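# Crate the heat sink on a slip sheet, rehang tools

## Task

Put the thin slip sheet so it lies flat on the bottom of the orange crate, then set the finned metal heat sink upright on top of it with its fins facing up. Release everything and back the arm away. After that, return every tool to the stand slot it came from and move the arm well away from the tools. All of these closing steps count. The heat sink is too wide for grip50, and any tool still locked on the arm counts as part of the arm. Nothing may end up off the table.

## Robot and tools

ROBOT. One Doosan M1013 six-joint arm with a tool changer on its wrist. Three tools hang in slots of a stand: grip50 (two-finger, 50 mm stroke), grip85 (two-finger, 85 mm stroke) and cup (suction). Only one can be locked on at a time. A wrist camera, cam_wrist (504x504), returns an image with every result. Loose objects may now and then be nudged by an outside push.

FRAMES. Scene frame: origin on the table top straight below the arm base, +z up, +y to the left when facing along +x. All poses are in metres and in this frame. The base may sit slightly tilted. end_effector_position is always the centre of the changer's flat face; the face's z axis points away from the arm. Tool points, in mm along the face's own x, y, z: grip50 grip point (0, -25, 180); grip85 grip point (0, 0, 173) when closed, 13 mm closer to the face when fully open; cup rim centre (0, 0, 175). Both grippers close along the face's x axis.

execute_actions(actions). actions is a list of up to 15 actions; each action is a table of up to 15 rows; each row runs one control step of 1/30 s, and a short table repeats its final row to fill 15 steps. Each row has 15 numbers: x, y, z (absolute target position of the face centre, m), qw, qx, qy, qz (absolute target orientation quaternion, w first), then lock, grip50_position, grip50_force_limit, grip50_speed, grip85_position, grip85_force_limit, grip85_speed, cup_suction, each in -1..1. An empty list just reports state. Repeat the intended quaternion in every row rather than copying a drifted reading. A target lying over 0.6 m from the face position at that action's start, along any face axis, is refused; if the first action is refused or any action is malformed, nothing runs. Each step the commanded pose is clipped to 70 mm and 16 degrees from the measured pose, so long jumps take several actions. Hand target in a result is the pose currently being driven toward.

Tool numbers: lock >0 locks, <0 unlocks, 0 keeps the last command (about 1 s either way). grip positions: +1 fully open; -1 closes until stopped (grip50 pads meet near -0.65, grip85 near -0.8). force_limit: -1 about 20 N up to +1 about 185 N (grip50) or 235 N (grip85). speed: -1 about 20 mm/s to +1 about 150 mm/s. cup_suction above 0.01 is on, otherwise off and vented; it persists between actions. Tool commands only act while tool_id names that tool and its readings show numbers.

move(target, speed, blocking). target is one 15-number row as above: an absolute pose of the face centre in the scene frame plus the tool numbers, sent at the start. The face follows a straight path there; speed in m/s, 0.002 to 0.5 (default 0.25), turning up to twice that in rad/s; paths run 0.5 to 10 s. It does not avoid obstacles and may overshoot speed near full reach. blocking=false returns after 0.5 s; until a result shows the move ended, use wait or stop before other motion. The move: line reports done, off_target, moving, held or fault, plus limits (paced = pose clipped, held = some steps blocked) and distance to target.

wait(seconds), 0 to 10: lets time pass holding the last command. stop(): brakes a running move. zoom_image(camera, region): camera is cam_wrist, region [x0, y0, x1, y1] pixels from the top-left, at most 504x504. read_manual(section): licence text only. finished_scene(scene): ends scene number scene; irreversible.

RESULT LINES. State gives face pose and velocities, Joint positions, joint torques (offset and noisy), tool_id (grip50, grip85, cup, none), plate_near, locked, unlocked, in_stand, unlock_refused. object_status for each gripper: 0 moving, 1 stopped while opening, 2 stopped while closing (a grip), 3 reached position or pads met (also possible on thin items). position_measured: grip50 opening is about (250 - counts) x 0.202 mm; grip85 about 78 = 60 mm, 130 = 40 mm, 180 = 20 mm, 230 = pads meet. cup_suction_measured 1 means full vacuum; near 0 with suction on means no seal; cup_part_present is 1 above 0.50, 0 below 0.45. 'pose unreachable' means the clearance check altered the command.

TOOL CHANGING. Bring the face flat onto the tool plate within about 1 mm and 1 degree, with the face's -y axis toward the fork's open side. When plate_near is 1, send lock +1 and wait for locked 1; the tool then boots (readings n/a) and a gripper closes and reopens by itself. To remove from the stand: raise 10-30 mm (about 20), slide at least 110 mm out along face -y, then lift. Return by the reverse path; when in_stand is 1, stay still, send lock -1, wait for unlocked 1. Unlocking elsewhere is refused. Fork arms sit 40-70 mm each side of the slot middle along face x, front ends 45 mm toward the open side, tops 18 mm below the plate face; slots are 180 mm apart. The changer is 63 mm wide; its contact block extends 46 mm on -y, its lock motor 58 mm on +y.

GRASPING. Hold position at -1 and confirm status 2. Changing the position by 0.01 or more resets status; new force or speed only apply after a new position. Cup: seal the whole rim on a smooth flat area away from edges; vacuum pulls the part up to 12 mm closer. To release, set down, turn suction off and lift 15 mm.

AVOID. A joint torque at its limit (waist/shoulder 323, elbow 152, wrist joints 42.7 N m) or an outside force of 144 N stops the arm for 10 s and drops the rest of the call. The arm is stiff: aim only just at contact, and approach slowly. Watch MOTOR HOT warnings. Do not drop, slam or knock items, and never send anything off the table.

Each tool is called as name([rows], argument=value, ...), one row to a line, values as JSON.

## Session

I'll start by checking the current state and camera view.

execute_actions(actions=[])

Scene clock: 0.00 s.
end_effector_position=(+0.6430, -0.0045, +0.5490) locked=0 unlocked=1 plate_near=0 in_stand=0 unlock_refused=0 tool_id=none grip50_position_measured=n/a grip50_object_status=n/a grip85_position_measured=n/a grip85_object_status=n/a cup_suction_measured=n/a cup_part_present=n/a end_effector_quat_wxyz=(+0.003, +0.709, +0.705, +0.006) end_effector_velocity=(+0.000, +0.000, +0.000) end_effector_angular_velocity=(-0.000, -0.000, +0.000)
Joint positions: [-0.052  0.168  1.621 -0.     1.356 -0.052]
Joint velocities: [ 0. -0. -0. -0. -0. -0.]
Joint torques (N m, as the joint torque sensors report them, + toward a larger angle): no reading
Hand target: +0.643, -0.005, +0.549; +0.003, +0.709, +0.705, +0.006

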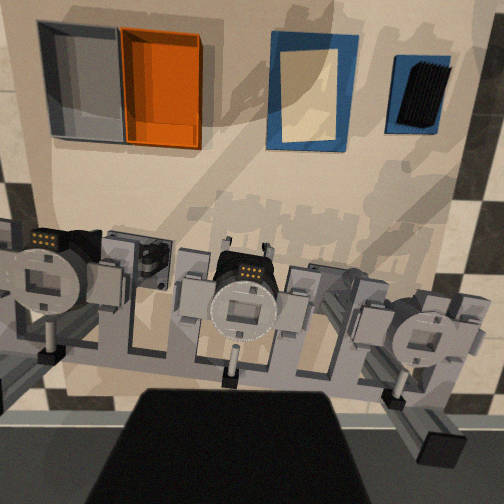

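zoom_image(camera="cam_wrist", region=[0, 200, 252, 400])

zoom_image(camera="cam_wrist", region=[252, 220, 504, 440])

zoom_image(camera="cam_wrist", region=[240, 0, 504, 180])

Region (0, 200, 252, 400) of cam_wrist's 504x504 image, scaled by 2.000, with more detail than that image has; it fills the top 400 rows of this view, and the rest is white.

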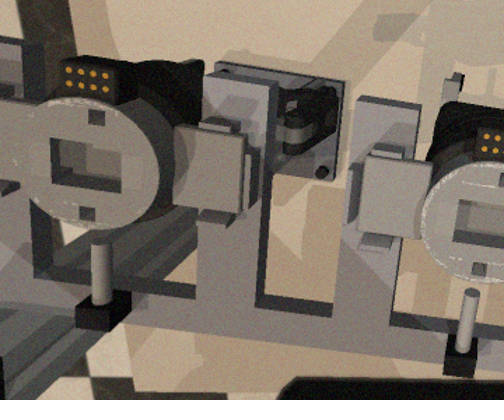

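Region (252, 220, 504, 440) of cam_wrist's 504x504 image, scaled by 2.000, with more detail than that image has; it fills the top 440 rows of this view, and the rest is white.

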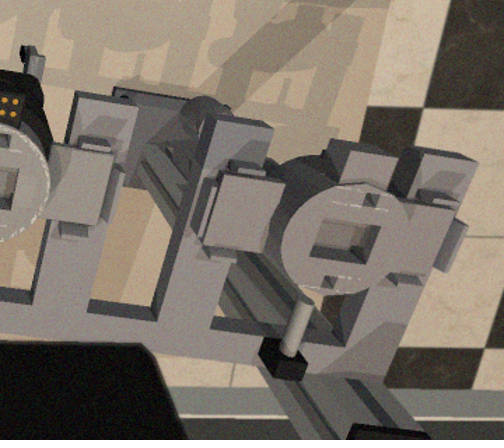

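Region (240, 0, 504, 180) of cam_wrist's 504x504 image, scaled by 1.909, with more detail than that image has; it fills the top 344 rows of this view, and the rest is white.

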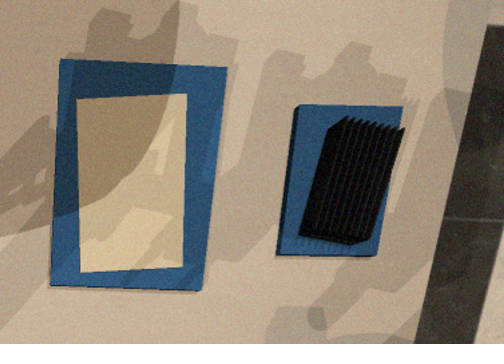

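zoom_image(camera="cam_wrist", region=[20, 0, 230, 170])

zoom_image(camera="cam_wrist", region=[370, 280, 490, 380])

zoom_image(camera="cam_wrist", region=[180, 230, 320, 360])

Region (20, 0, 230, 170) of cam_wrist's 504x504 image, scaled by 2.400, with more detail than that image has; it fills the top 408 rows of this view, and the rest is white.

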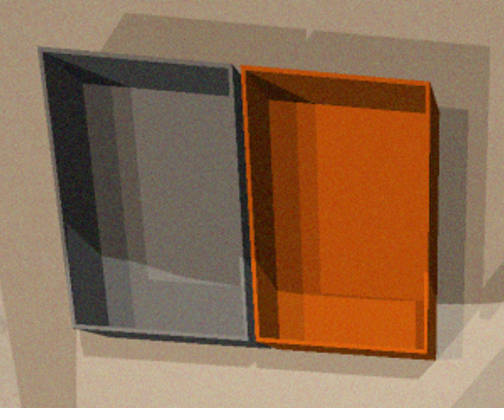

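Region (370, 280, 490, 380) of cam_wrist's 504x504 image, scaled by 4.200, with more detail than that image has.

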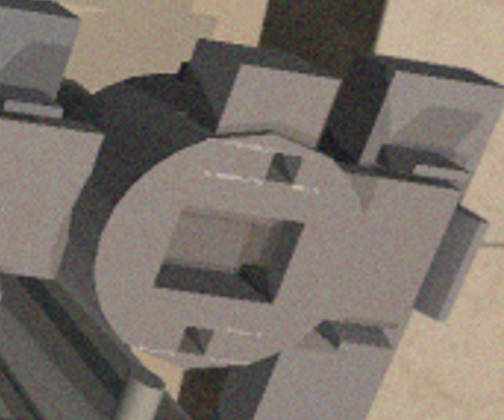

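Region (180, 230, 320, 360) of cam_wrist's 504x504 image, scaled by 3.600, with more detail than that image has; it fills the top 468 rows of this view, and the rest is white.

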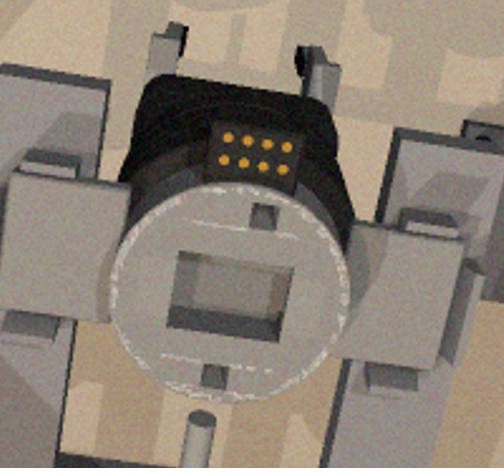

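move(target=[0.643, 0.1655, 0.549, 0.0, 0.7071, 0.7071, 0.0, 0, 1, 0, 0, 1, 0, 0, 0], speed=0.25)

Scene clock: 42.57 s.
end_effector_position=(+0.6429, +0.1653, +0.5490) locked=0 unlocked=1 plate_near=0 in_stand=0 unlock_refused=0 tool_id=none grip50_position_measured=n/a grip50_object_status=n/a grip85_position_measured=n/a grip85_object_status=n/a cup_suction_measured=n/a cup_part_present=n/a end_effector_quat_wxyz=(+0.000, +0.707, +0.707, -0.000) end_effector_velocity=(+0.000, +0.001, -0.000) end_effector_angular_velocity=(-0.001, +0.001, -0.001)
Joint positions: [ 0.206  0.205  1.577 -0.002  1.374  0.201]
Joint velocities: [ 0.001  0.001 -0.001 -0.     0.001  0.002]
Joint torques (N m, as the joint torque sensors report them, + toward a larger angle): [ -3.16 -59.55 -41.69   3.86  -0.52   0.09]
Hand target: +0.643, +0.165, +0.549; +0.000, +0.707, +0.707, -0.000
Off the commanded pose: 0.000 m, 0 deg.
move: done

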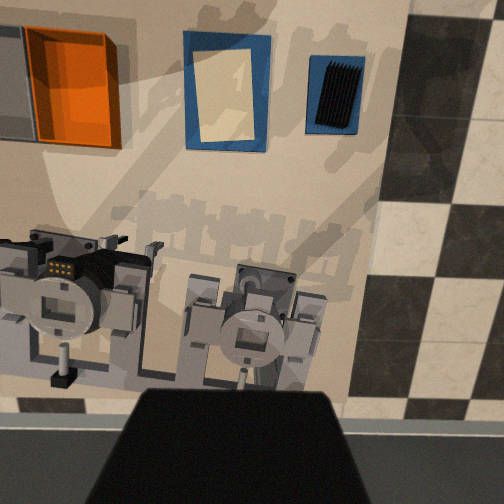

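zoom_image(camera="cam_wrist", region=[170, 255, 340, 395])

zoom_image(camera="cam_wrist", region=[170, 20, 380, 170])

zoom_image(camera="cam_wrist", region=[0, 220, 170, 395])

Region (170, 255, 340, 395) of cam_wrist's 504x504 image, scaled by 2.965, with more detail than that image has; it fills the top 415 rows of this view, and the rest is white.

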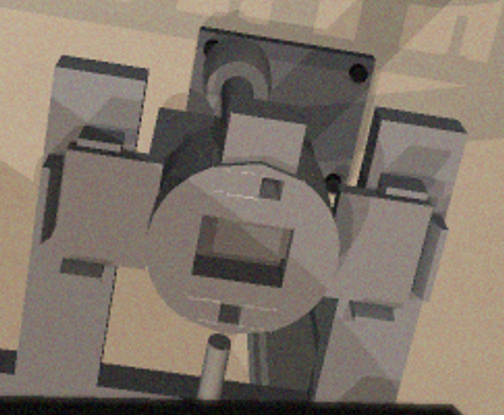

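Region (170, 20, 380, 170) of cam_wrist's 504x504 image, scaled by 2.400, with more detail than that image has; it fills the top 360 rows of this view, and the rest is white.

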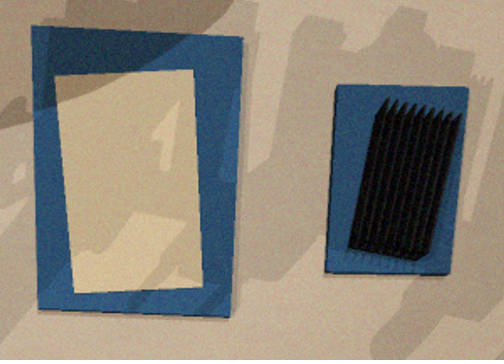

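Region (0, 220, 170, 395) of cam_wrist's 504x504 image, scaled by 2.880, with more detail than that image has; it fills the left 490 columns of this view, and the rest is white.

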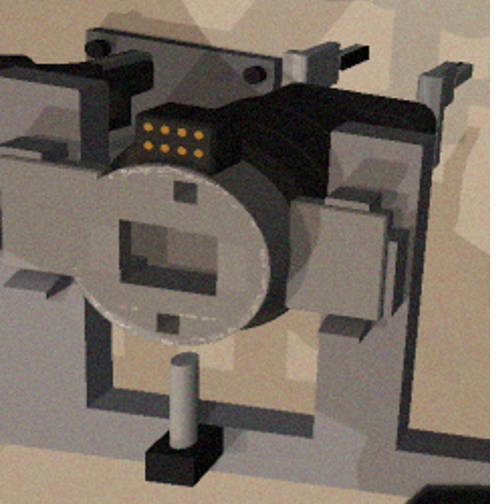

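move(target=[0.72, 0.1655, 0.49, 0.0, 0.7071, 0.7071, 0.0, 0, 1, 0, 0, 1, 0, 0, 0], speed=0.25)

Scene clock: 87.30 s.
end_effector_position=(+0.7199, +0.1656, +0.4900) locked=0 unlocked=1 plate_near=0 in_stand=0 unlock_refused=0 tool_id=none grip50_position_measured=n/a grip50_object_status=n/a grip85_position_measured=n/a grip85_object_status=n/a cup_suction_measured=n/a cup_part_present=n/a end_effector_quat_wxyz=(-0.000, +0.707, +0.707, +0.000) end_effector_velocity=(+0.001, -0.001, -0.001) end_effector_angular_velocity=(-0.000, +0.001, -0.001)
Joint positions: [ 0.185  0.345  1.505 -0.001  1.307  0.181]
Joint velocities: [-0.001  0.002 -0.001 -0.     0.    -0.   ]
Joint torques (N m, as the joint torque sensors report them, + toward a larger angle): [ -2.52 -72.52 -41.92   3.74  -0.12  -0.23]
Hand target: +0.720, +0.166, +0.490; -0.000, +0.707, +0.707, +0.000
Off the commanded pose: 0.000 m, 0 deg.
move: done

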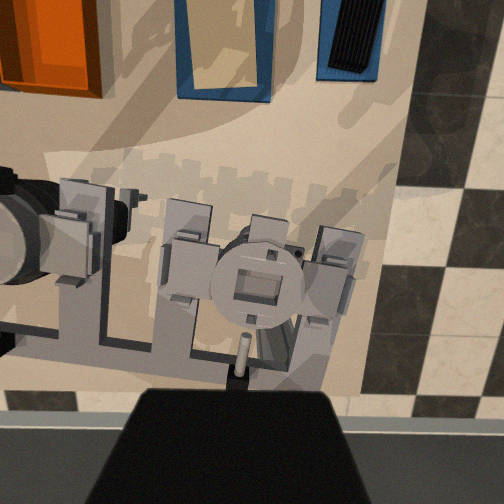

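zoom_image(camera="cam_wrist", region=[150, 190, 370, 370])

zoom_image(camera="cam_wrist", region=[200, 230, 320, 340])

Region (150, 190, 370, 370) of cam_wrist's 504x504 image, scaled by 2.291, with more detail than that image has; it fills the top 412 rows of this view, and the rest is white.

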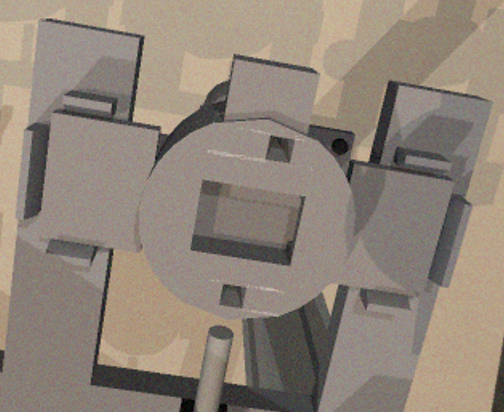

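Region (200, 230, 320, 340) of cam_wrist's 504x504 image, scaled by 4.200, with more detail than that image has; it fills the top 462 rows of this view, and the rest is white.

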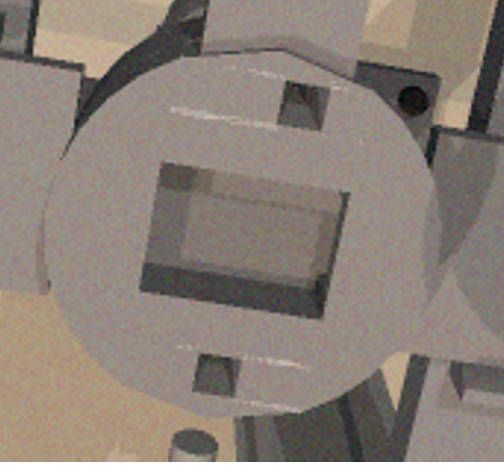

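move(target=[0.72, 0.1655, 0.49, 0.0, 0.96593, 0.25882, 0.0, 0, 1, 0, 0, 1, 0, 0, 0], speed=0.4)

Scene clock: 112.57 s.
end_effector_position=(+0.7200, +0.1654, +0.4900) locked=0 unlocked=1 plate_near=0 in_stand=0 unlock_refused=0 tool_id=none grip50_position_measured=n/a grip50_object_status=n/a grip85_position_measured=n/a grip85_object_status=n/a cup_suction_measured=n/a cup_part_present=n/a end_effector_quat_wxyz=(-0.000, +0.966, +0.259, +0.000) end_effector_velocity=(+0.000, -0.000, +0.000) end_effector_angular_velocity=(-0.001, -0.001, -0.006)
Joint positions: [ 0.185  0.345  1.505 -0.001  1.307  1.227]
Joint velocities: [-0.    -0.    -0.001 -0.001  0.     0.007]
Joint torques (N m, as the joint torque sensors report them, + toward a larger angle): [ -3.93 -74.02 -42.61   4.    -0.51  -0.56]
Hand target: +0.720, +0.165, +0.490; -0.000, +0.966, +0.259, +0.000
Off the commanded pose: 0.000 m, 0 deg.
move: done

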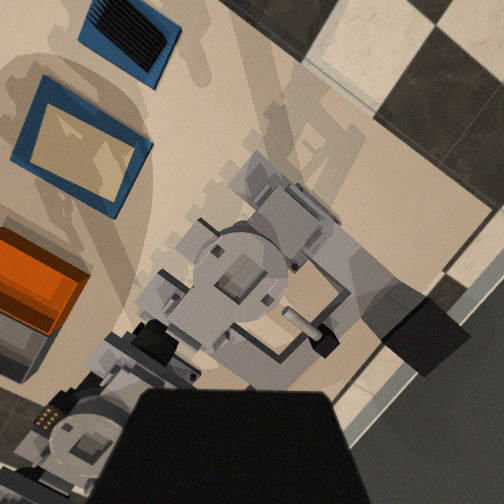

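zoom_image(camera="cam_wrist", region=[180, 220, 300, 330])

Region (180, 220, 300, 330) of cam_wrist's 504x504 image, scaled by 4.200, with more detail than that image has; it fills the top 462 rows of this view, and the rest is white.

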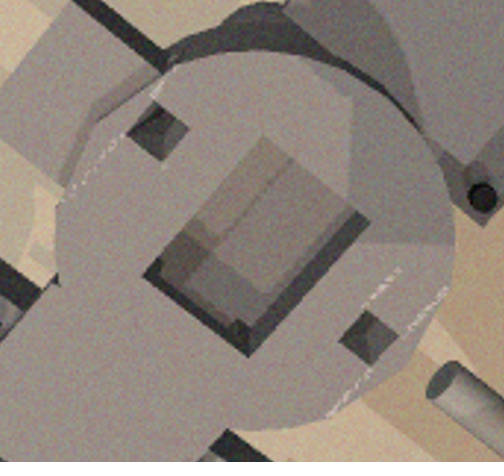

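move(target=[0.7125, 0.1761, 0.44, 0.0, 0.96593, 0.25882, 0.0, 0, 1, 0, 0, 1, 0, 0, 0], speed=0.15)

Scene clock: 126.73 s.
end_effector_position=(+0.7124, +0.1760, +0.4401) locked=0 unlocked=1 plate_near=0 in_stand=0 unlock_refused=0 tool_id=none grip50_position_measured=n/a grip50_object_status=n/a grip85_position_measured=n/a grip85_object_status=n/a cup_suction_measured=n/a cup_part_present=n/a end_effector_quat_wxyz=(+0.000, +0.966, +0.259, +0.000) end_effector_velocity=(-0.001, +0.001, -0.002) end_effector_angular_velocity=(-0.000, +0.001, +0.001)
Joint positions: [ 0.201  0.362  1.575 -0.001  1.22   1.244]
Joint velocities: [ 0.001  0.001  0.003  0.    -0.002  0.   ]
Joint torques (N m, as the joint torque sensors report them, + toward a larger angle): [ -2.43 -75.97 -40.95   3.92  -0.55  -0.11]
Hand target: +0.712, +0.176, +0.440; +0.000, +0.966, +0.259, -0.000
Off the commanded pose: 0.000 m, 0 deg.
move: done

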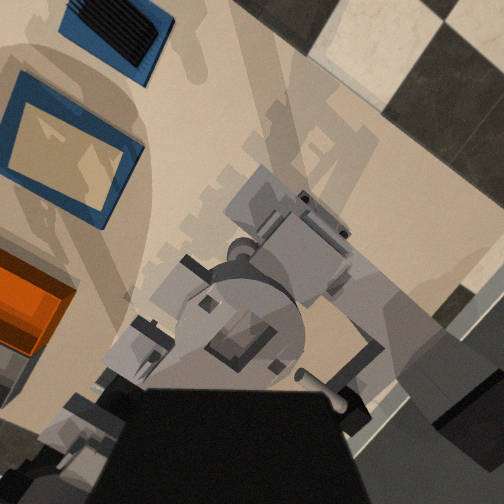

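zoom_image(camera="cam_wrist", region=[170, 270, 320, 395])

Region (170, 270, 320, 395) of cam_wrist's 504x504 image, scaled by 3.360, with more detail than that image has.

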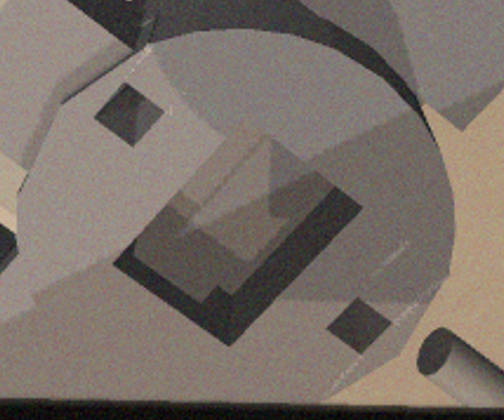

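zoom_image(camera="cam_wrist", region=[195, 295, 285, 380])

Region (195, 295, 285, 380) of cam_wrist's 504x504 image, scaled by 5.600, with more detail than that image has.

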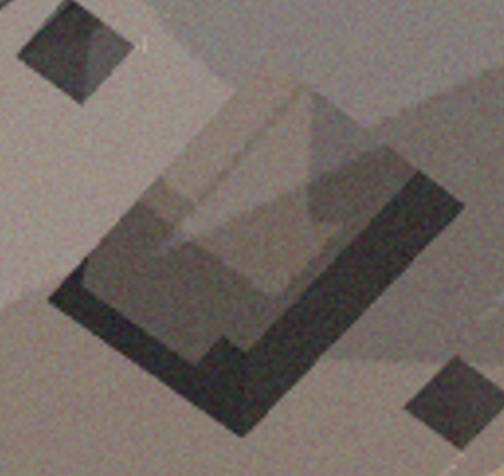

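move(target=[0.7125, 0.1761, 0.44, 0.0, 0.74896, 0.66262, 0.0, 0, 1, 0, 0, 1, 0, 0, 0], speed=0.4)

Scene clock: 137.90 s.
end_effector_position=(+0.7125, +0.1762, +0.4400) locked=0 unlocked=1 plate_near=0 in_stand=0 unlock_refused=0 tool_id=none grip50_position_measured=n/a grip50_object_status=n/a grip85_position_measured=n/a grip85_object_status=n/a cup_suction_measured=n/a cup_part_present=n/a end_effector_quat_wxyz=(+0.000, +0.749, +0.662, +0.000) end_effector_velocity=(+0.000, -0.001, -0.001) end_effector_angular_velocity=(+0.000, +0.001, +0.005)
Joint positions: [ 0.201  0.362  1.576 -0.001  1.219  0.319]
Joint velocities: [-0.002  0.001  0.     0.     0.    -0.007]
Joint torques (N m, as the joint torque sensors report them, + toward a larger angle): [ -1.36 -73.27 -40.8    3.43  -0.22  -0.46]
Hand target: +0.712, +0.176, +0.440; +0.000, +0.749, +0.663, -0.000
Off the commanded pose: 0.000 m, 0 deg.
move: done

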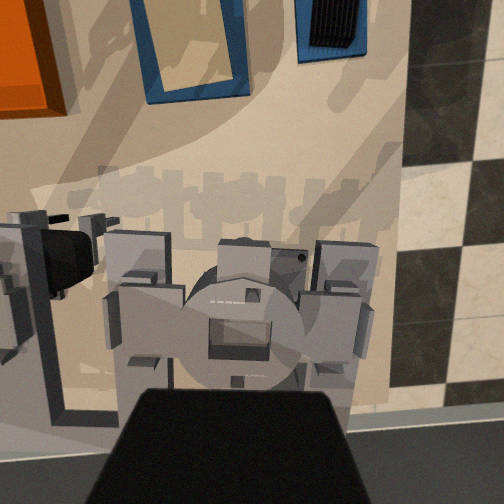

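zoom_image(camera="cam_wrist", region=[195, 295, 285, 380])

zoom_image(camera="cam_wrist", region=[90, 220, 390, 395])

Region (195, 295, 285, 380) of cam_wrist's 504x504 image, scaled by 5.600, with more detail than that image has.

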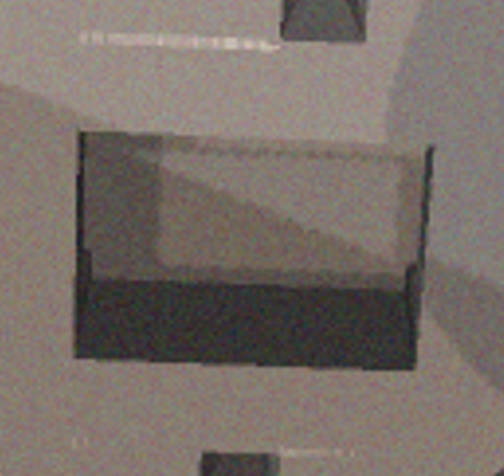

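Region (90, 220, 390, 395) of cam_wrist's 504x504 image, scaled by 1.680, with more detail than that image has; it fills the top 294 rows of this view, and the rest is white.

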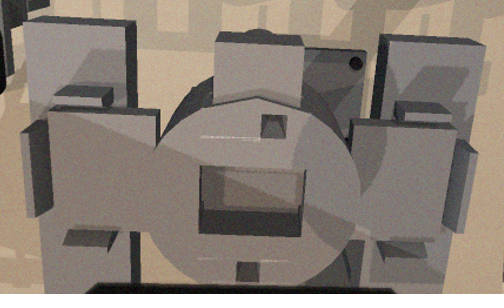

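zoom_image(camera="cam_wrist", region=[120, 370, 350, 420])

Region (120, 370, 350, 420) of cam_wrist's 504x504 image, scaled by 2.191, with more detail than that image has; it fills the top 110 rows of this view, and the rest is white.

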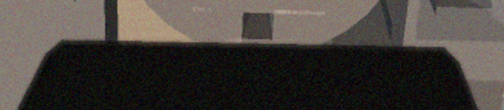

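zoom_image(camera="cam_wrist", region=[70, 380, 200, 504])

zoom_image(camera="cam_wrist", region=[270, 380, 400, 504])

Region (70, 380, 200, 504) of cam_wrist's 504x504 image, scaled by 3.877, with more detail than that image has; it fills the top 481 rows of this view, and the rest is white.

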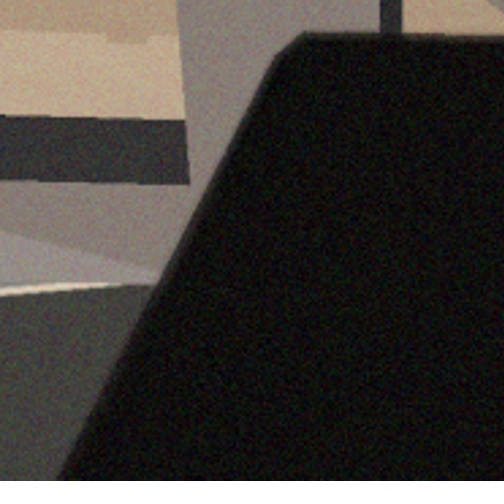

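Region (270, 380, 400, 504) of cam_wrist's 504x504 image, scaled by 3.877, with more detail than that image has; it fills the top 481 rows of this view, and the rest is white.

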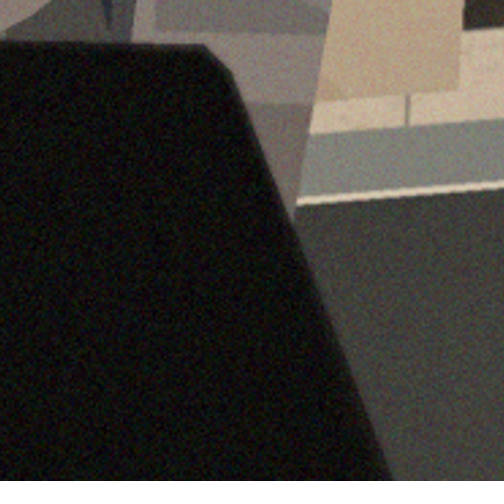

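zoom_image(camera="cam_wrist", region=[95, 222, 195, 302])

zoom_image(camera="cam_wrist", region=[290, 230, 390, 310])

Region (95, 222, 195, 302) of cam_wrist's 504x504 image, scaled by 5.040, with more detail than that image has; it fills the top 403 rows of this view, and the rest is white.

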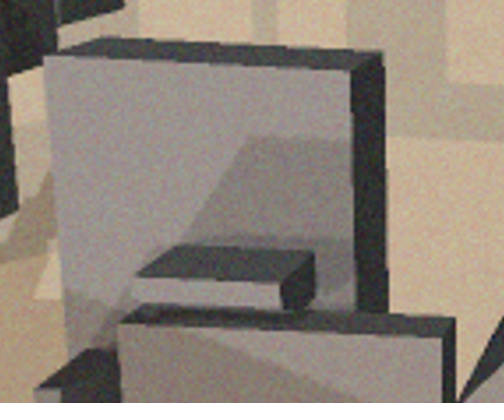

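Region (290, 230, 390, 310) of cam_wrist's 504x504 image, scaled by 5.040, with more detail than that image has; it fills the top 403 rows of this view, and the rest is white.

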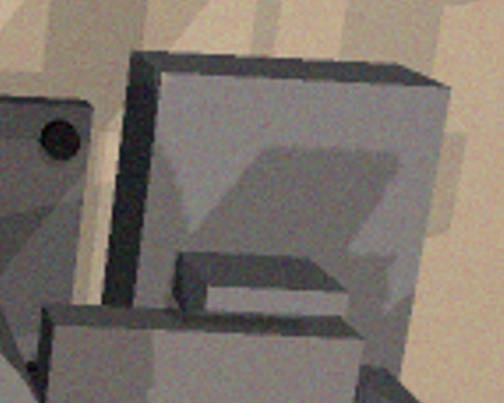

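move(target=[0.7125, 0.1761, 0.385, 0.0, 0.75356, 0.65738, 0.0, 0, 1, 0, 0, 1, 0, 0, 0], speed=0.1)

Scene clock: 225.93 s.
end_effector_position=(+0.7124, +0.1761, +0.3851) locked=0 unlocked=1 plate_near=0 in_stand=0 unlock_refused=0 tool_id=none grip50_position_measured=n/a grip50_object_status=n/a grip85_position_measured=n/a grip85_object_status=n/a cup_suction_measured=n/a cup_part_present=n/a end_effector_quat_wxyz=(-0.000, +0.754, +0.657, +0.000) end_effector_velocity=(-0.000, -0.000, -0.002) end_effector_angular_velocity=(+0.000, +0.001, -0.001)
Joint positions: [ 0.201  0.396  1.633 -0.001  1.128  0.333]
Joint velocities: [-0.     0.002  0.002  0.001 -0.002  0.   ]
Joint torques (N m, as the joint torque sensors report them, + toward a larger angle): [ -2.01 -80.44 -40.72   3.61  -0.1    0.02]
Hand target: +0.712, +0.176, +0.385; -0.000, +0.754, +0.657, +0.000
Off the commanded pose: 0.000 m, 0 deg.
move: done

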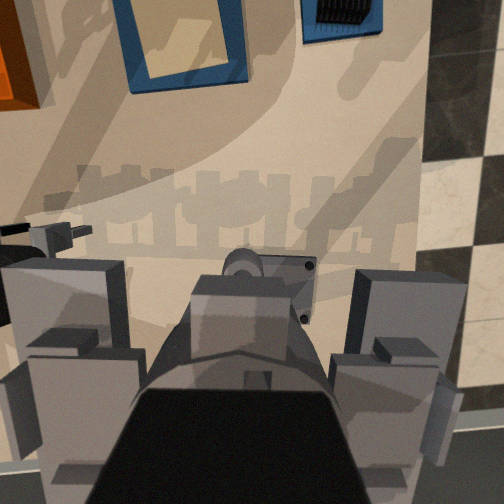

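zoom_image(camera="cam_wrist", region=[0, 250, 160, 380])

zoom_image(camera="cam_wrist", region=[320, 255, 480, 385])

zoom_image(camera="cam_wrist", region=[170, 265, 320, 400])

Region (0, 250, 160, 380) of cam_wrist's 504x504 image, scaled by 3.150, with more detail than that image has; it fills the top 410 rows of this view, and the rest is white.

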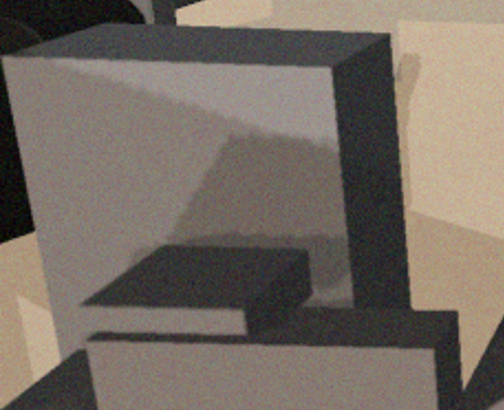

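Region (320, 255, 480, 385) of cam_wrist's 504x504 image, scaled by 3.150, with more detail than that image has; it fills the top 410 rows of this view, and the rest is white.

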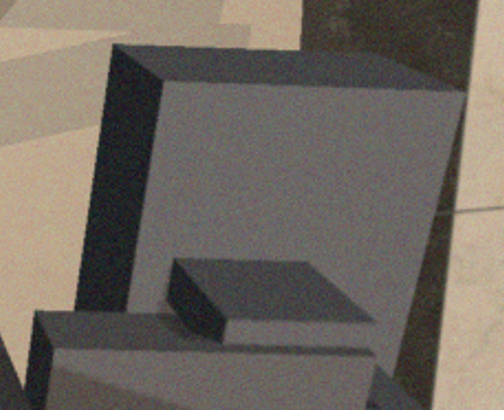

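Region (170, 265, 320, 400) of cam_wrist's 504x504 image, scaled by 3.360, with more detail than that image has; it fills the top 454 rows of this view, and the rest is white.

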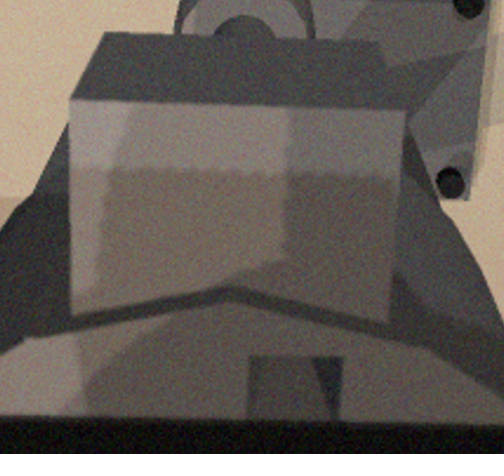

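move(target=[0.7125, 0.1761, 0.366, 0.0, 0.75356, 0.65738, 0.0, 0, 1, 0, 0, 1, 0, 0, 0], speed=0.02)

Scene clock: 244.63 s.
end_effector_position=(+0.7125, +0.1761, +0.3661) locked=0 unlocked=1 plate_near=0 in_stand=0 unlock_refused=0 tool_id=none grip50_position_measured=n/a grip50_object_status=n/a grip85_position_measured=n/a grip85_object_status=n/a cup_suction_measured=n/a cup_part_present=n/a end_effector_quat_wxyz=(+0.000, +0.754, +0.657, +0.000) end_effector_velocity=(-0.000, +0.000, -0.001) end_effector_angular_velocity=(+0.000, +0.001, +0.000)
Joint positions: [ 0.201  0.41   1.651 -0.001  1.096  0.333]
Joint velocities: [ 0.001  0.001  0.001  0.    -0.002  0.   ]
Joint torques (N m, as the joint torque sensors report them, + toward a larger angle): [ -1.15 -78.55 -38.54   3.45  -0.13   0.07]
Hand target: +0.712, +0.176, +0.366; -0.000, +0.754, +0.657, -0.000
Off the commanded pose: 0.000 m, 0 deg.
move: done

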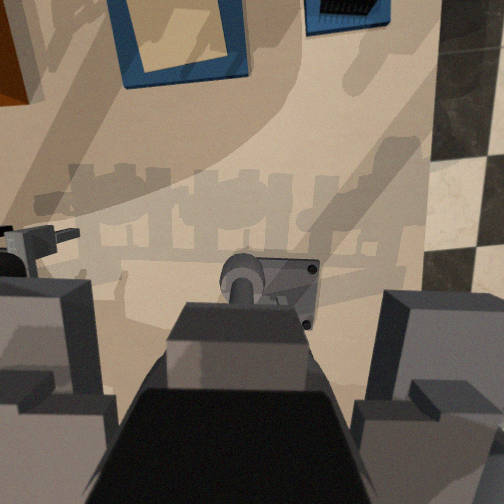

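execute_actions([
  [[0.7125, 0.1761, 0.3656, 0.0, 0.75356, 0.65738, 0.0, 0, 1, 0, 0, 1, 0, 0, 0],[0.7125, 0.1761, 0.3653, 0.0, 0.75356, 0.65738, 0.0, 0, 1, 0, 0, 1, 0, 0, 0],[0.7125, 0.1761, 0.3650, 0.0, 0.75356, 0.65738, 0.0, 0, 1, 0, 0, 1, 0, 0, 0],[0.7125, 0.1761, 0.3647, 0.0, 0.75356, 0.65738, 0.0, 0, 1, 0, 0, 1, 0, 0, 0],[0.7125, 0.1761, 0.3644, 0.0, 0.75356, 0.65738, 0.0, 0, 1, 0, 0, 1, 0, 0, 0],[0.7125, 0.1761, 0.3641, 0.0, 0.75356, 0.65738, 0.0, 0, 1, 0, 0, 1, 0, 0, 0],[0.7125, 0.1761, 0.3640, 0.0, 0.75356, 0.65738, 0.0, 0, 1, 0, 0, 1, 0, 0, 0]],
])

Scene clock: 250.70 s.
end_effector_position=(+0.7125, +0.1761, +0.3640) locked=0 unlocked=1 plate_near=0 in_stand=1 unlock_refused=0 tool_id=none grip50_position_measured=n/a grip50_object_status=n/a grip85_position_measured=n/a grip85_object_status=n/a cup_suction_measured=n/a cup_part_present=n/a end_effector_quat_wxyz=(+0.000, +0.754, +0.657, +0.000) end_effector_velocity=(-0.000, +0.001, -0.000) end_effector_angular_velocity=(-0.001, -0.000, +0.002)
Joint positions: [ 0.201  0.411  1.653 -0.001  1.093  0.333]
Joint velocities: [ 0.001  0.     0.    -0.001 -0.     0.   ]
Joint torques (N m, as the joint torque sensors report them, + toward a larger angle): [ -2.73 -77.79 -39.4    3.34  -0.42  -0.18]
Hand target: +0.712, +0.176, +0.364; -0.000, +0.754, +0.657, -0.000
Off the commanded pose: 0.000 m, 0 deg.

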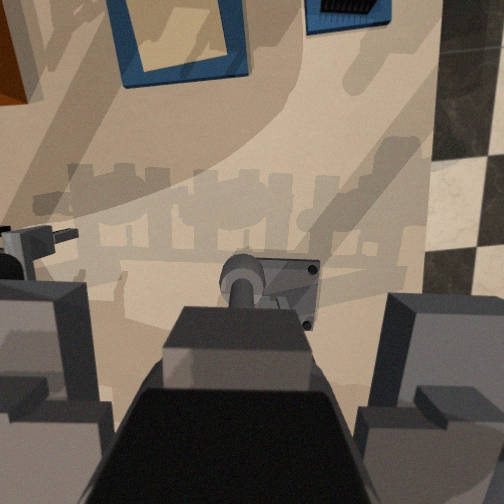

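execute_actions([
  [[0.7125, 0.1761, 0.3637, 0.0, 0.75356, 0.65738, 0.0, 0, 1, 0, 0, 1, 0, 0, 0],[0.7125, 0.1761, 0.3634, 0.0, 0.75356, 0.65738, 0.0, 0, 1, 0, 0, 1, 0, 0, 0],[0.7125, 0.1761, 0.3631, 0.0, 0.75356, 0.65738, 0.0, 0, 1, 0, 0, 1, 0, 0, 0],[0.7125, 0.1761, 0.3628, 0.0, 0.75356, 0.65738, 0.0, 0, 1, 0, 0, 1, 0, 0, 0],[0.7125, 0.1761, 0.3625, 0.0, 0.75356, 0.65738, 0.0, 0, 1, 0, 0, 1, 0, 0, 0]],
])

Scene clock: 254.20 s.
end_effector_position=(+0.7125, +0.1761, +0.3625) locked=0 unlocked=1 plate_near=0 in_stand=1 unlock_refused=0 tool_id=none grip50_position_measured=n/a grip50_object_status=n/a grip85_position_measured=n/a grip85_object_status=n/a cup_suction_measured=n/a cup_part_present=n/a end_effector_quat_wxyz=(+0.000, +0.754, +0.657, +0.000) end_effector_velocity=(+0.000, -0.000, -0.000) end_effector_angular_velocity=(+0.000, +0.000, -0.000)
Joint positions: [ 0.201  0.412  1.654 -0.001  1.09   0.333]
Joint velocities: [-0.  0.  0.  0. -0. -0.]
Joint torques (N m, as the joint torque sensors report them, + toward a larger angle): [ -3.99 -79.3  -38.73   3.38   0.11  -0.05]
Hand target: +0.712, +0.176, +0.363; -0.000, +0.754, +0.657, -0.000
Off the commanded pose: 0.000 m, 0 deg.

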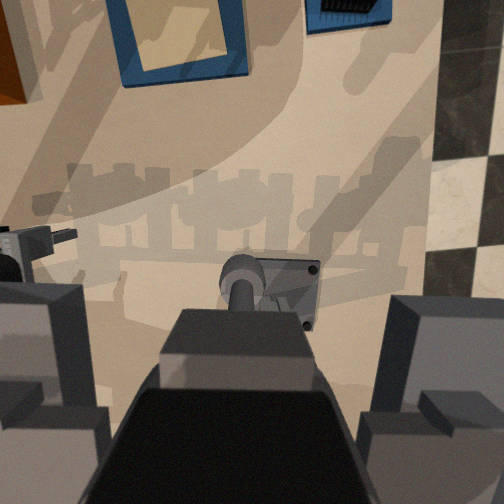

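execute_actions([
  [[0.7125, 0.1761, 0.3622, 0.0, 0.75356, 0.65738, 0.0, 0, 1, 0, 0, 1, 0, 0, 0],[0.7125, 0.1761, 0.3619, 0.0, 0.75356, 0.65738, 0.0, 0, 1, 0, 0, 1, 0, 0, 0],[0.7125, 0.1761, 0.3616, 0.0, 0.75356, 0.65738, 0.0, 0, 1, 0, 0, 1, 0, 0, 0],[0.7125, 0.1761, 0.3613, 0.0, 0.75356, 0.65738, 0.0, 0, 1, 0, 0, 1, 0, 0, 0]],
])

Scene clock: 257.37 s.
end_effector_position=(+0.7125, +0.1761, +0.3613) locked=0 unlocked=1 plate_near=0 in_stand=1 unlock_refused=0 tool_id=none grip50_position_measured=n/a grip50_object_status=n/a grip85_position_measured=n/a grip85_object_status=n/a cup_suction_measured=n/a cup_part_present=n/a end_effector_quat_wxyz=(+0.000, +0.754, +0.657, +0.000) end_effector_velocity=(-0.000, -0.000, -0.000) end_effector_angular_velocity=(-0.001, -0.000, +0.001)
Joint positions: [ 0.201  0.413  1.655 -0.001  1.088  0.333]
Joint velocities: [ 0.     0.     0.    -0.001 -0.    -0.   ]
Joint torques (N m, as the joint torque sensors report them, + toward a larger angle): [ -3.69 -75.92 -38.36   3.37  -0.32  -0.24]
Hand target: +0.712, +0.176, +0.361; -0.000, +0.754, +0.657, -0.000
Off the commanded pose: 0.000 m, 0 deg.

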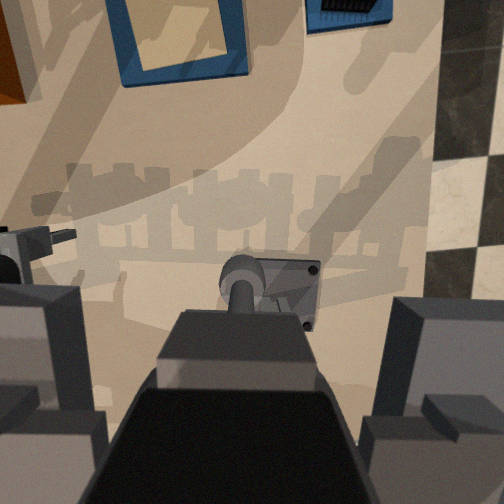

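execute_actions([
  [[0.7125, 0.1761, 0.3610, 0.0, 0.75356, 0.65738, 0.0, 0, 1, 0, 0, 1, 0, 0, 0],[0.7125, 0.1761, 0.3607, 0.0, 0.75356, 0.65738, 0.0, 0, 1, 0, 0, 1, 0, 0, 0],[0.7125, 0.1761, 0.3604, 0.0, 0.75356, 0.65738, 0.0, 0, 1, 0, 0, 1, 0, 0, 0]],
])

Scene clock: 260.77 s.
end_effector_position=(+0.7125, +0.1761, +0.3604) locked=0 unlocked=1 plate_near=1 in_stand=1 unlock_refused=0 tool_id=none grip50_position_measured=n/a grip50_object_status=n/a grip85_position_measured=n/a grip85_object_status=n/a cup_suction_measured=n/a cup_part_present=n/a end_effector_quat_wxyz=(-0.000, +0.754, +0.657, -0.000) end_effector_velocity=(-0.000, +0.001, -0.000) end_effector_angular_velocity=(-0.001, +0.001, +0.001)
Joint positions: [ 0.201  0.414  1.656 -0.001  1.087  0.333]
Joint velocities: [ 0.001  0.     0.    -0.001  0.     0.   ]
Joint torques (N m, as the joint torque sensors report them, + toward a larger angle): [ -1.22 -76.9  -38.04   3.65  -0.17  -0.01]
Hand target: +0.712, +0.176, +0.360; -0.000, +0.754, +0.657, -0.000
Off the commanded pose: 0.000 m, 0 deg.

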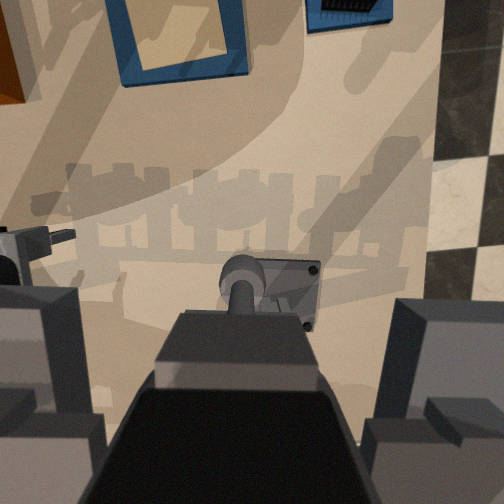

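plate_near = 1. Locking now.

execute_actions([
  [[0.7125, 0.1761, 0.3604, 0.0, 0.75356, 0.65738, 0.0, 1, 1, 0, 0, 1, 0, 0, 0]],
  [[0.7125, 0.1761, 0.3604, 0.0, 0.75356, 0.65738, 0.0, 1, 1, 0, 0, 1, 0, 0, 0]],
])

Scene clock: 264.10 s.
end_effector_position=(+0.7125, +0.1761, +0.3603) locked=1 unlocked=0 plate_near=1 in_stand=1 unlock_refused=0 tool_id=cup grip50_position_measured=n/a grip50_object_status=n/a grip85_position_measured=n/a grip85_object_status=n/a cup_suction_measured=n/a cup_part_present=n/a end_effector_quat_wxyz=(-0.000, +0.754, +0.657, -0.000) end_effector_velocity=(+0.000, +0.000, -0.001) end_effector_angular_velocity=(+0.000, +0.001, +0.000)
Joint positions: [ 0.201  0.414  1.656 -0.001  1.087  0.333]
Joint velocities: [ 0.     0.001  0.     0.    -0.    -0.   ]
Joint torques (N m, as the joint torque sensors report them, + toward a larger angle): [ -3.76 -81.97 -41.68   3.21  -0.56  -0.14]
Hand target: +0.712, +0.176, +0.360; +0.000, +0.754, +0.657, +0.000
Off the commanded pose: 0.000 m, 0 deg.

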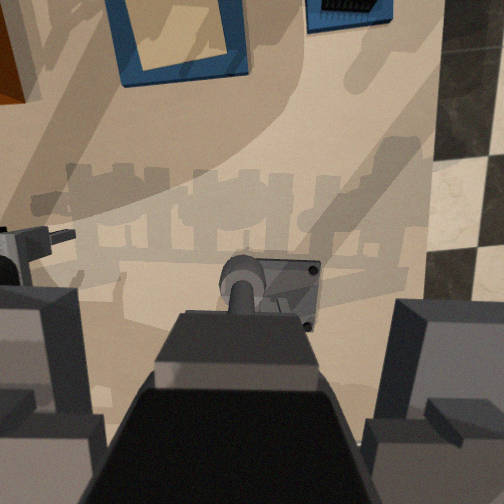

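move(target=[0.7125, 0.1761, 0.3804, 0.0, 0.75356, 0.65738, 0.0, 0, 1, 0, 0, 1, 0, 0, 0], speed=0.06)

move(target=[0.5886, 0.1931, 0.3804, 0.0, 0.75356, 0.65738, 0.0, 0, 1, 0, 0, 1, 0, 0, 0], speed=0.2)

Scene clock: 291.83 s.
end_effector_position=(+0.7125, +0.1761, +0.3803) locked=1 unlocked=0 plate_near=1 in_stand=0 unlock_refused=0 tool_id=cup grip50_position_measured=n/a grip50_object_status=n/a grip85_position_measured=n/a grip85_object_status=n/a cup_suction_measured=0.00 cup_part_present=0 end_effector_quat_wxyz=(+0.000, +0.754, +0.657, -0.000) end_effector_velocity=(-0.000, -0.000, +0.001) end_effector_angular_velocity=(-0.000, +0.000, -0.000)
Joint positions: [ 0.201  0.399  1.638 -0.001  1.12   0.333]
Joint velocities: [-0.    -0.001 -0.001 -0.     0.002  0.   ]
Joint torques (N m, as the joint torque sensors report them, + toward a larger angle): [ -1.72 -83.32 -44.48   3.53   0.18  -0.06]
Hand target: +0.713, +0.176, +0.380; +0.000, +0.754, +0.657, +0.000
Off the commanded pose: 0.000 m, 0 deg.
move: done

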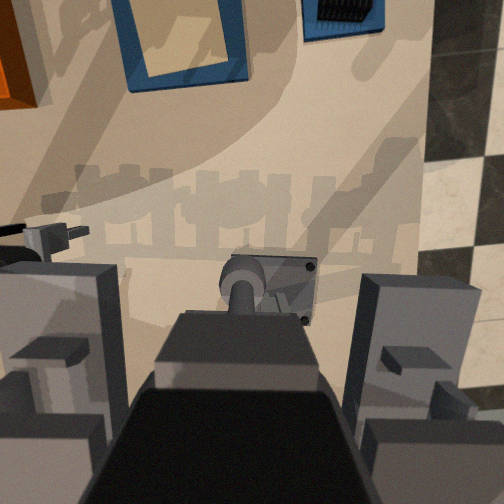

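Scene clock: 292.93 s.
end_effector_position=(+0.5887, +0.1929, +0.3805) locked=1 unlocked=0 plate_near=1 in_stand=0 unlock_refused=0 tool_id=cup grip50_position_measured=n/a grip50_object_status=n/a grip85_position_measured=n/a grip85_object_status=n/a cup_suction_measured=0.00 cup_part_present=0 end_effector_quat_wxyz=(+0.000, +0.754, +0.657, -0.000) end_effector_velocity=(-0.001, -0.000, +0.000) end_effector_angular_velocity=(+0.000, +0.000, -0.001)
Joint positions: [ 0.266  0.233  1.866 -0.     1.058  0.398]
Joint velocities: [-0.    -0.002  0.002  0.001 -0.     0.001]
Joint torques (N m, as the joint torque sensors report them, + toward a larger angle): [ -2.61 -62.74 -41.14   3.34  -0.33   0.03]
Hand target: +0.589, +0.193, +0.380; +0.000, +0.754, +0.657, -0.000
Off the commanded pose: 0.000 m, 0 deg.
move: done

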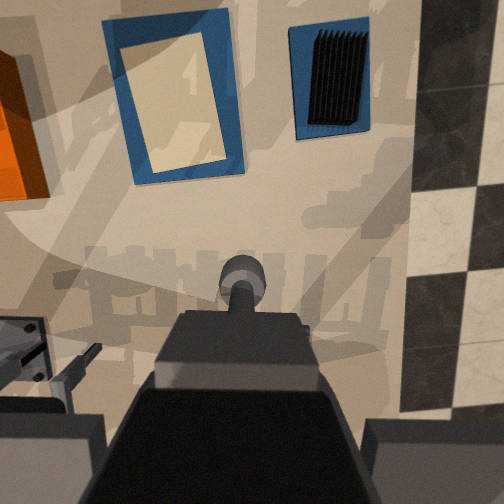

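zoom_image(camera="cam_wrist", region=[90, 0, 270, 195])

zoom_image(camera="cam_wrist", region=[270, 5, 400, 150])

Region (90, 0, 270, 195) of cam_wrist's 504x504 image, scaled by 2.585, with more detail than that image has; it fills the left 465 columns of this view, and the rest is white.

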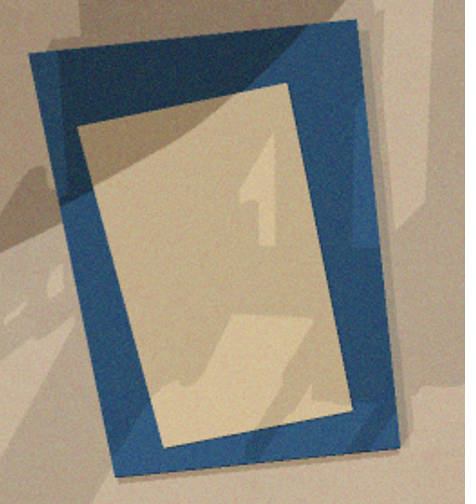

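Region (270, 5, 400, 150) of cam_wrist's 504x504 image, scaled by 3.476, with more detail than that image has; it fills the left 452 columns of this view, and the rest is white.

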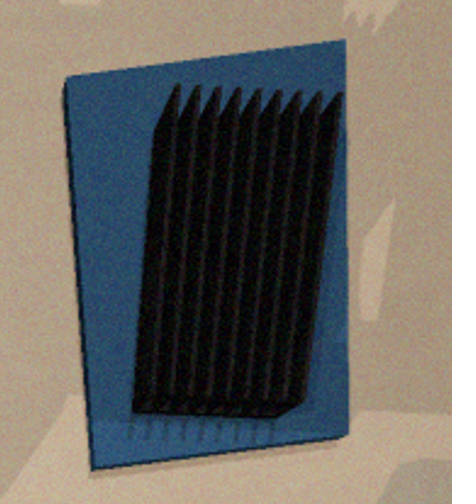

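move(target=[0.3977, 0.1145, 0.26, 0.0, 0.67301, 0.73963, 0.0, 0, 1, 0, 0, 1, 0, 0, 0], speed=0.3)

Scene clock: 309.67 s.
end_effector_position=(+0.3977, +0.1144, +0.2603) locked=1 unlocked=0 plate_near=1 in_stand=0 unlock_refused=0 tool_id=cup grip50_position_measured=n/a grip50_object_status=n/a grip85_position_measured=n/a grip85_object_status=n/a cup_suction_measured=0.00 cup_part_present=0 end_effector_quat_wxyz=(-0.000, +0.673, +0.740, +0.000) end_effector_velocity=(-0.001, -0.001, -0.001) end_effector_angular_velocity=(+0.000, -0.000, +0.002)
Joint positions: [ 0.202  0.068  2.336 -0.002  0.752  0.105]
Joint velocities: [-0.001 -0.001  0.003  0.    -0.002 -0.003]
Joint torques (N m, as the joint torque sensors report them, + toward a larger angle): [ -4.11 -38.21 -33.48   2.26  -0.47   0.14]
Hand target: +0.398, +0.114, +0.260; -0.000, +0.673, +0.740, +0.000
Off the commanded pose: 0.000 m, 0 deg.
move: done

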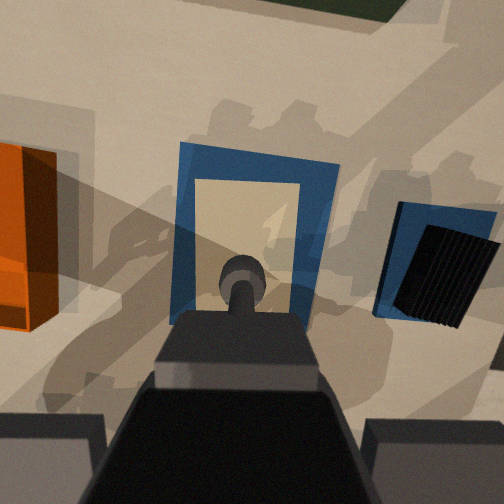

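zoom_image(camera="cam_wrist", region=[160, 130, 350, 330])

Region (160, 130, 350, 330) of cam_wrist's 504x504 image, scaled by 2.520, with more detail than that image has; it fills the left 479 columns of this view, and the rest is white.

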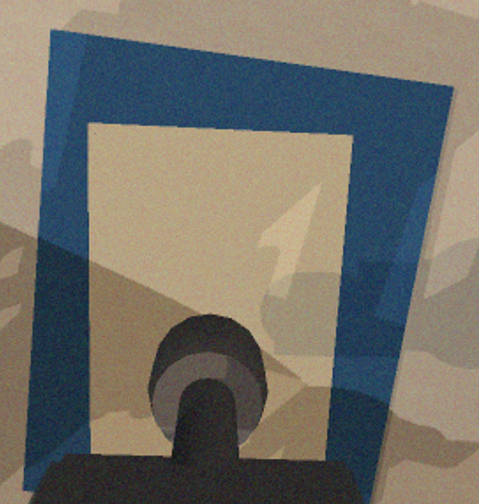

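move(target=[0.4005, 0.1168, 0.20, 0.0, 0.67107, 0.74139, 0.0, 0, 1, 0, 0, 1, 0, 0, 1], speed=0.12)

Scene clock: 323.93 s.
end_effector_position=(+0.4004, +0.1168, +0.2001) locked=1 unlocked=0 plate_near=1 in_stand=0 unlock_refused=0 tool_id=cup grip50_position_measured=n/a grip50_object_status=n/a grip85_position_measured=n/a grip85_object_status=n/a cup_suction_measured=0.00 cup_part_present=0 end_effector_quat_wxyz=(+0.000, +0.671, +0.741, +0.000) end_effector_velocity=(+0.000, +0.001, -0.001) end_effector_angular_velocity=(+0.000, -0.000, +0.002)
Joint positions: [ 0.207  0.179  2.375 -0.002  0.602  0.104]
Joint velocities: [ 0.002  0.002 -0.     0.001 -0.003  0.   ]
Joint torques (N m, as the joint torque sensors report them, + toward a larger angle): [ -2.24 -43.64 -27.66   2.02  -0.26  -0.07]
Hand target: +0.400, +0.117, +0.200; +0.000, +0.671, +0.741, -0.000
Off the commanded pose: 0.000 m, 0 deg.
move: done

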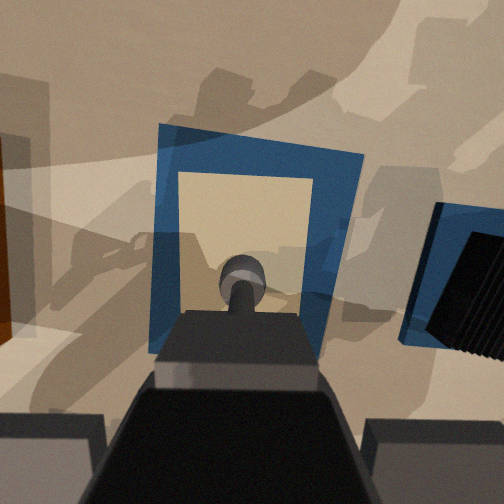

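zoom_image(camera="cam_wrist", region=[150, 150, 340, 330])

Region (150, 150, 340, 330) of cam_wrist's 504x504 image, scaled by 2.653, with more detail than that image has; it fills the top 477 rows of this view, and the rest is white.

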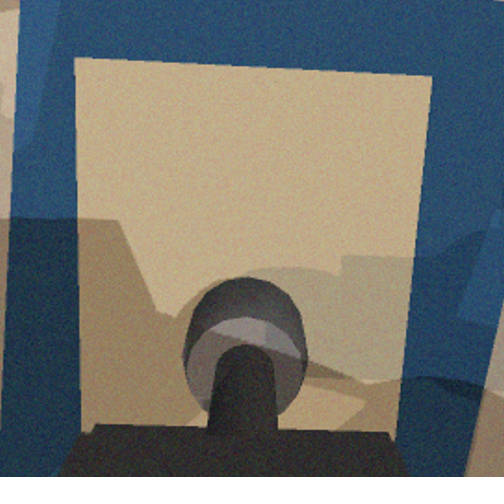

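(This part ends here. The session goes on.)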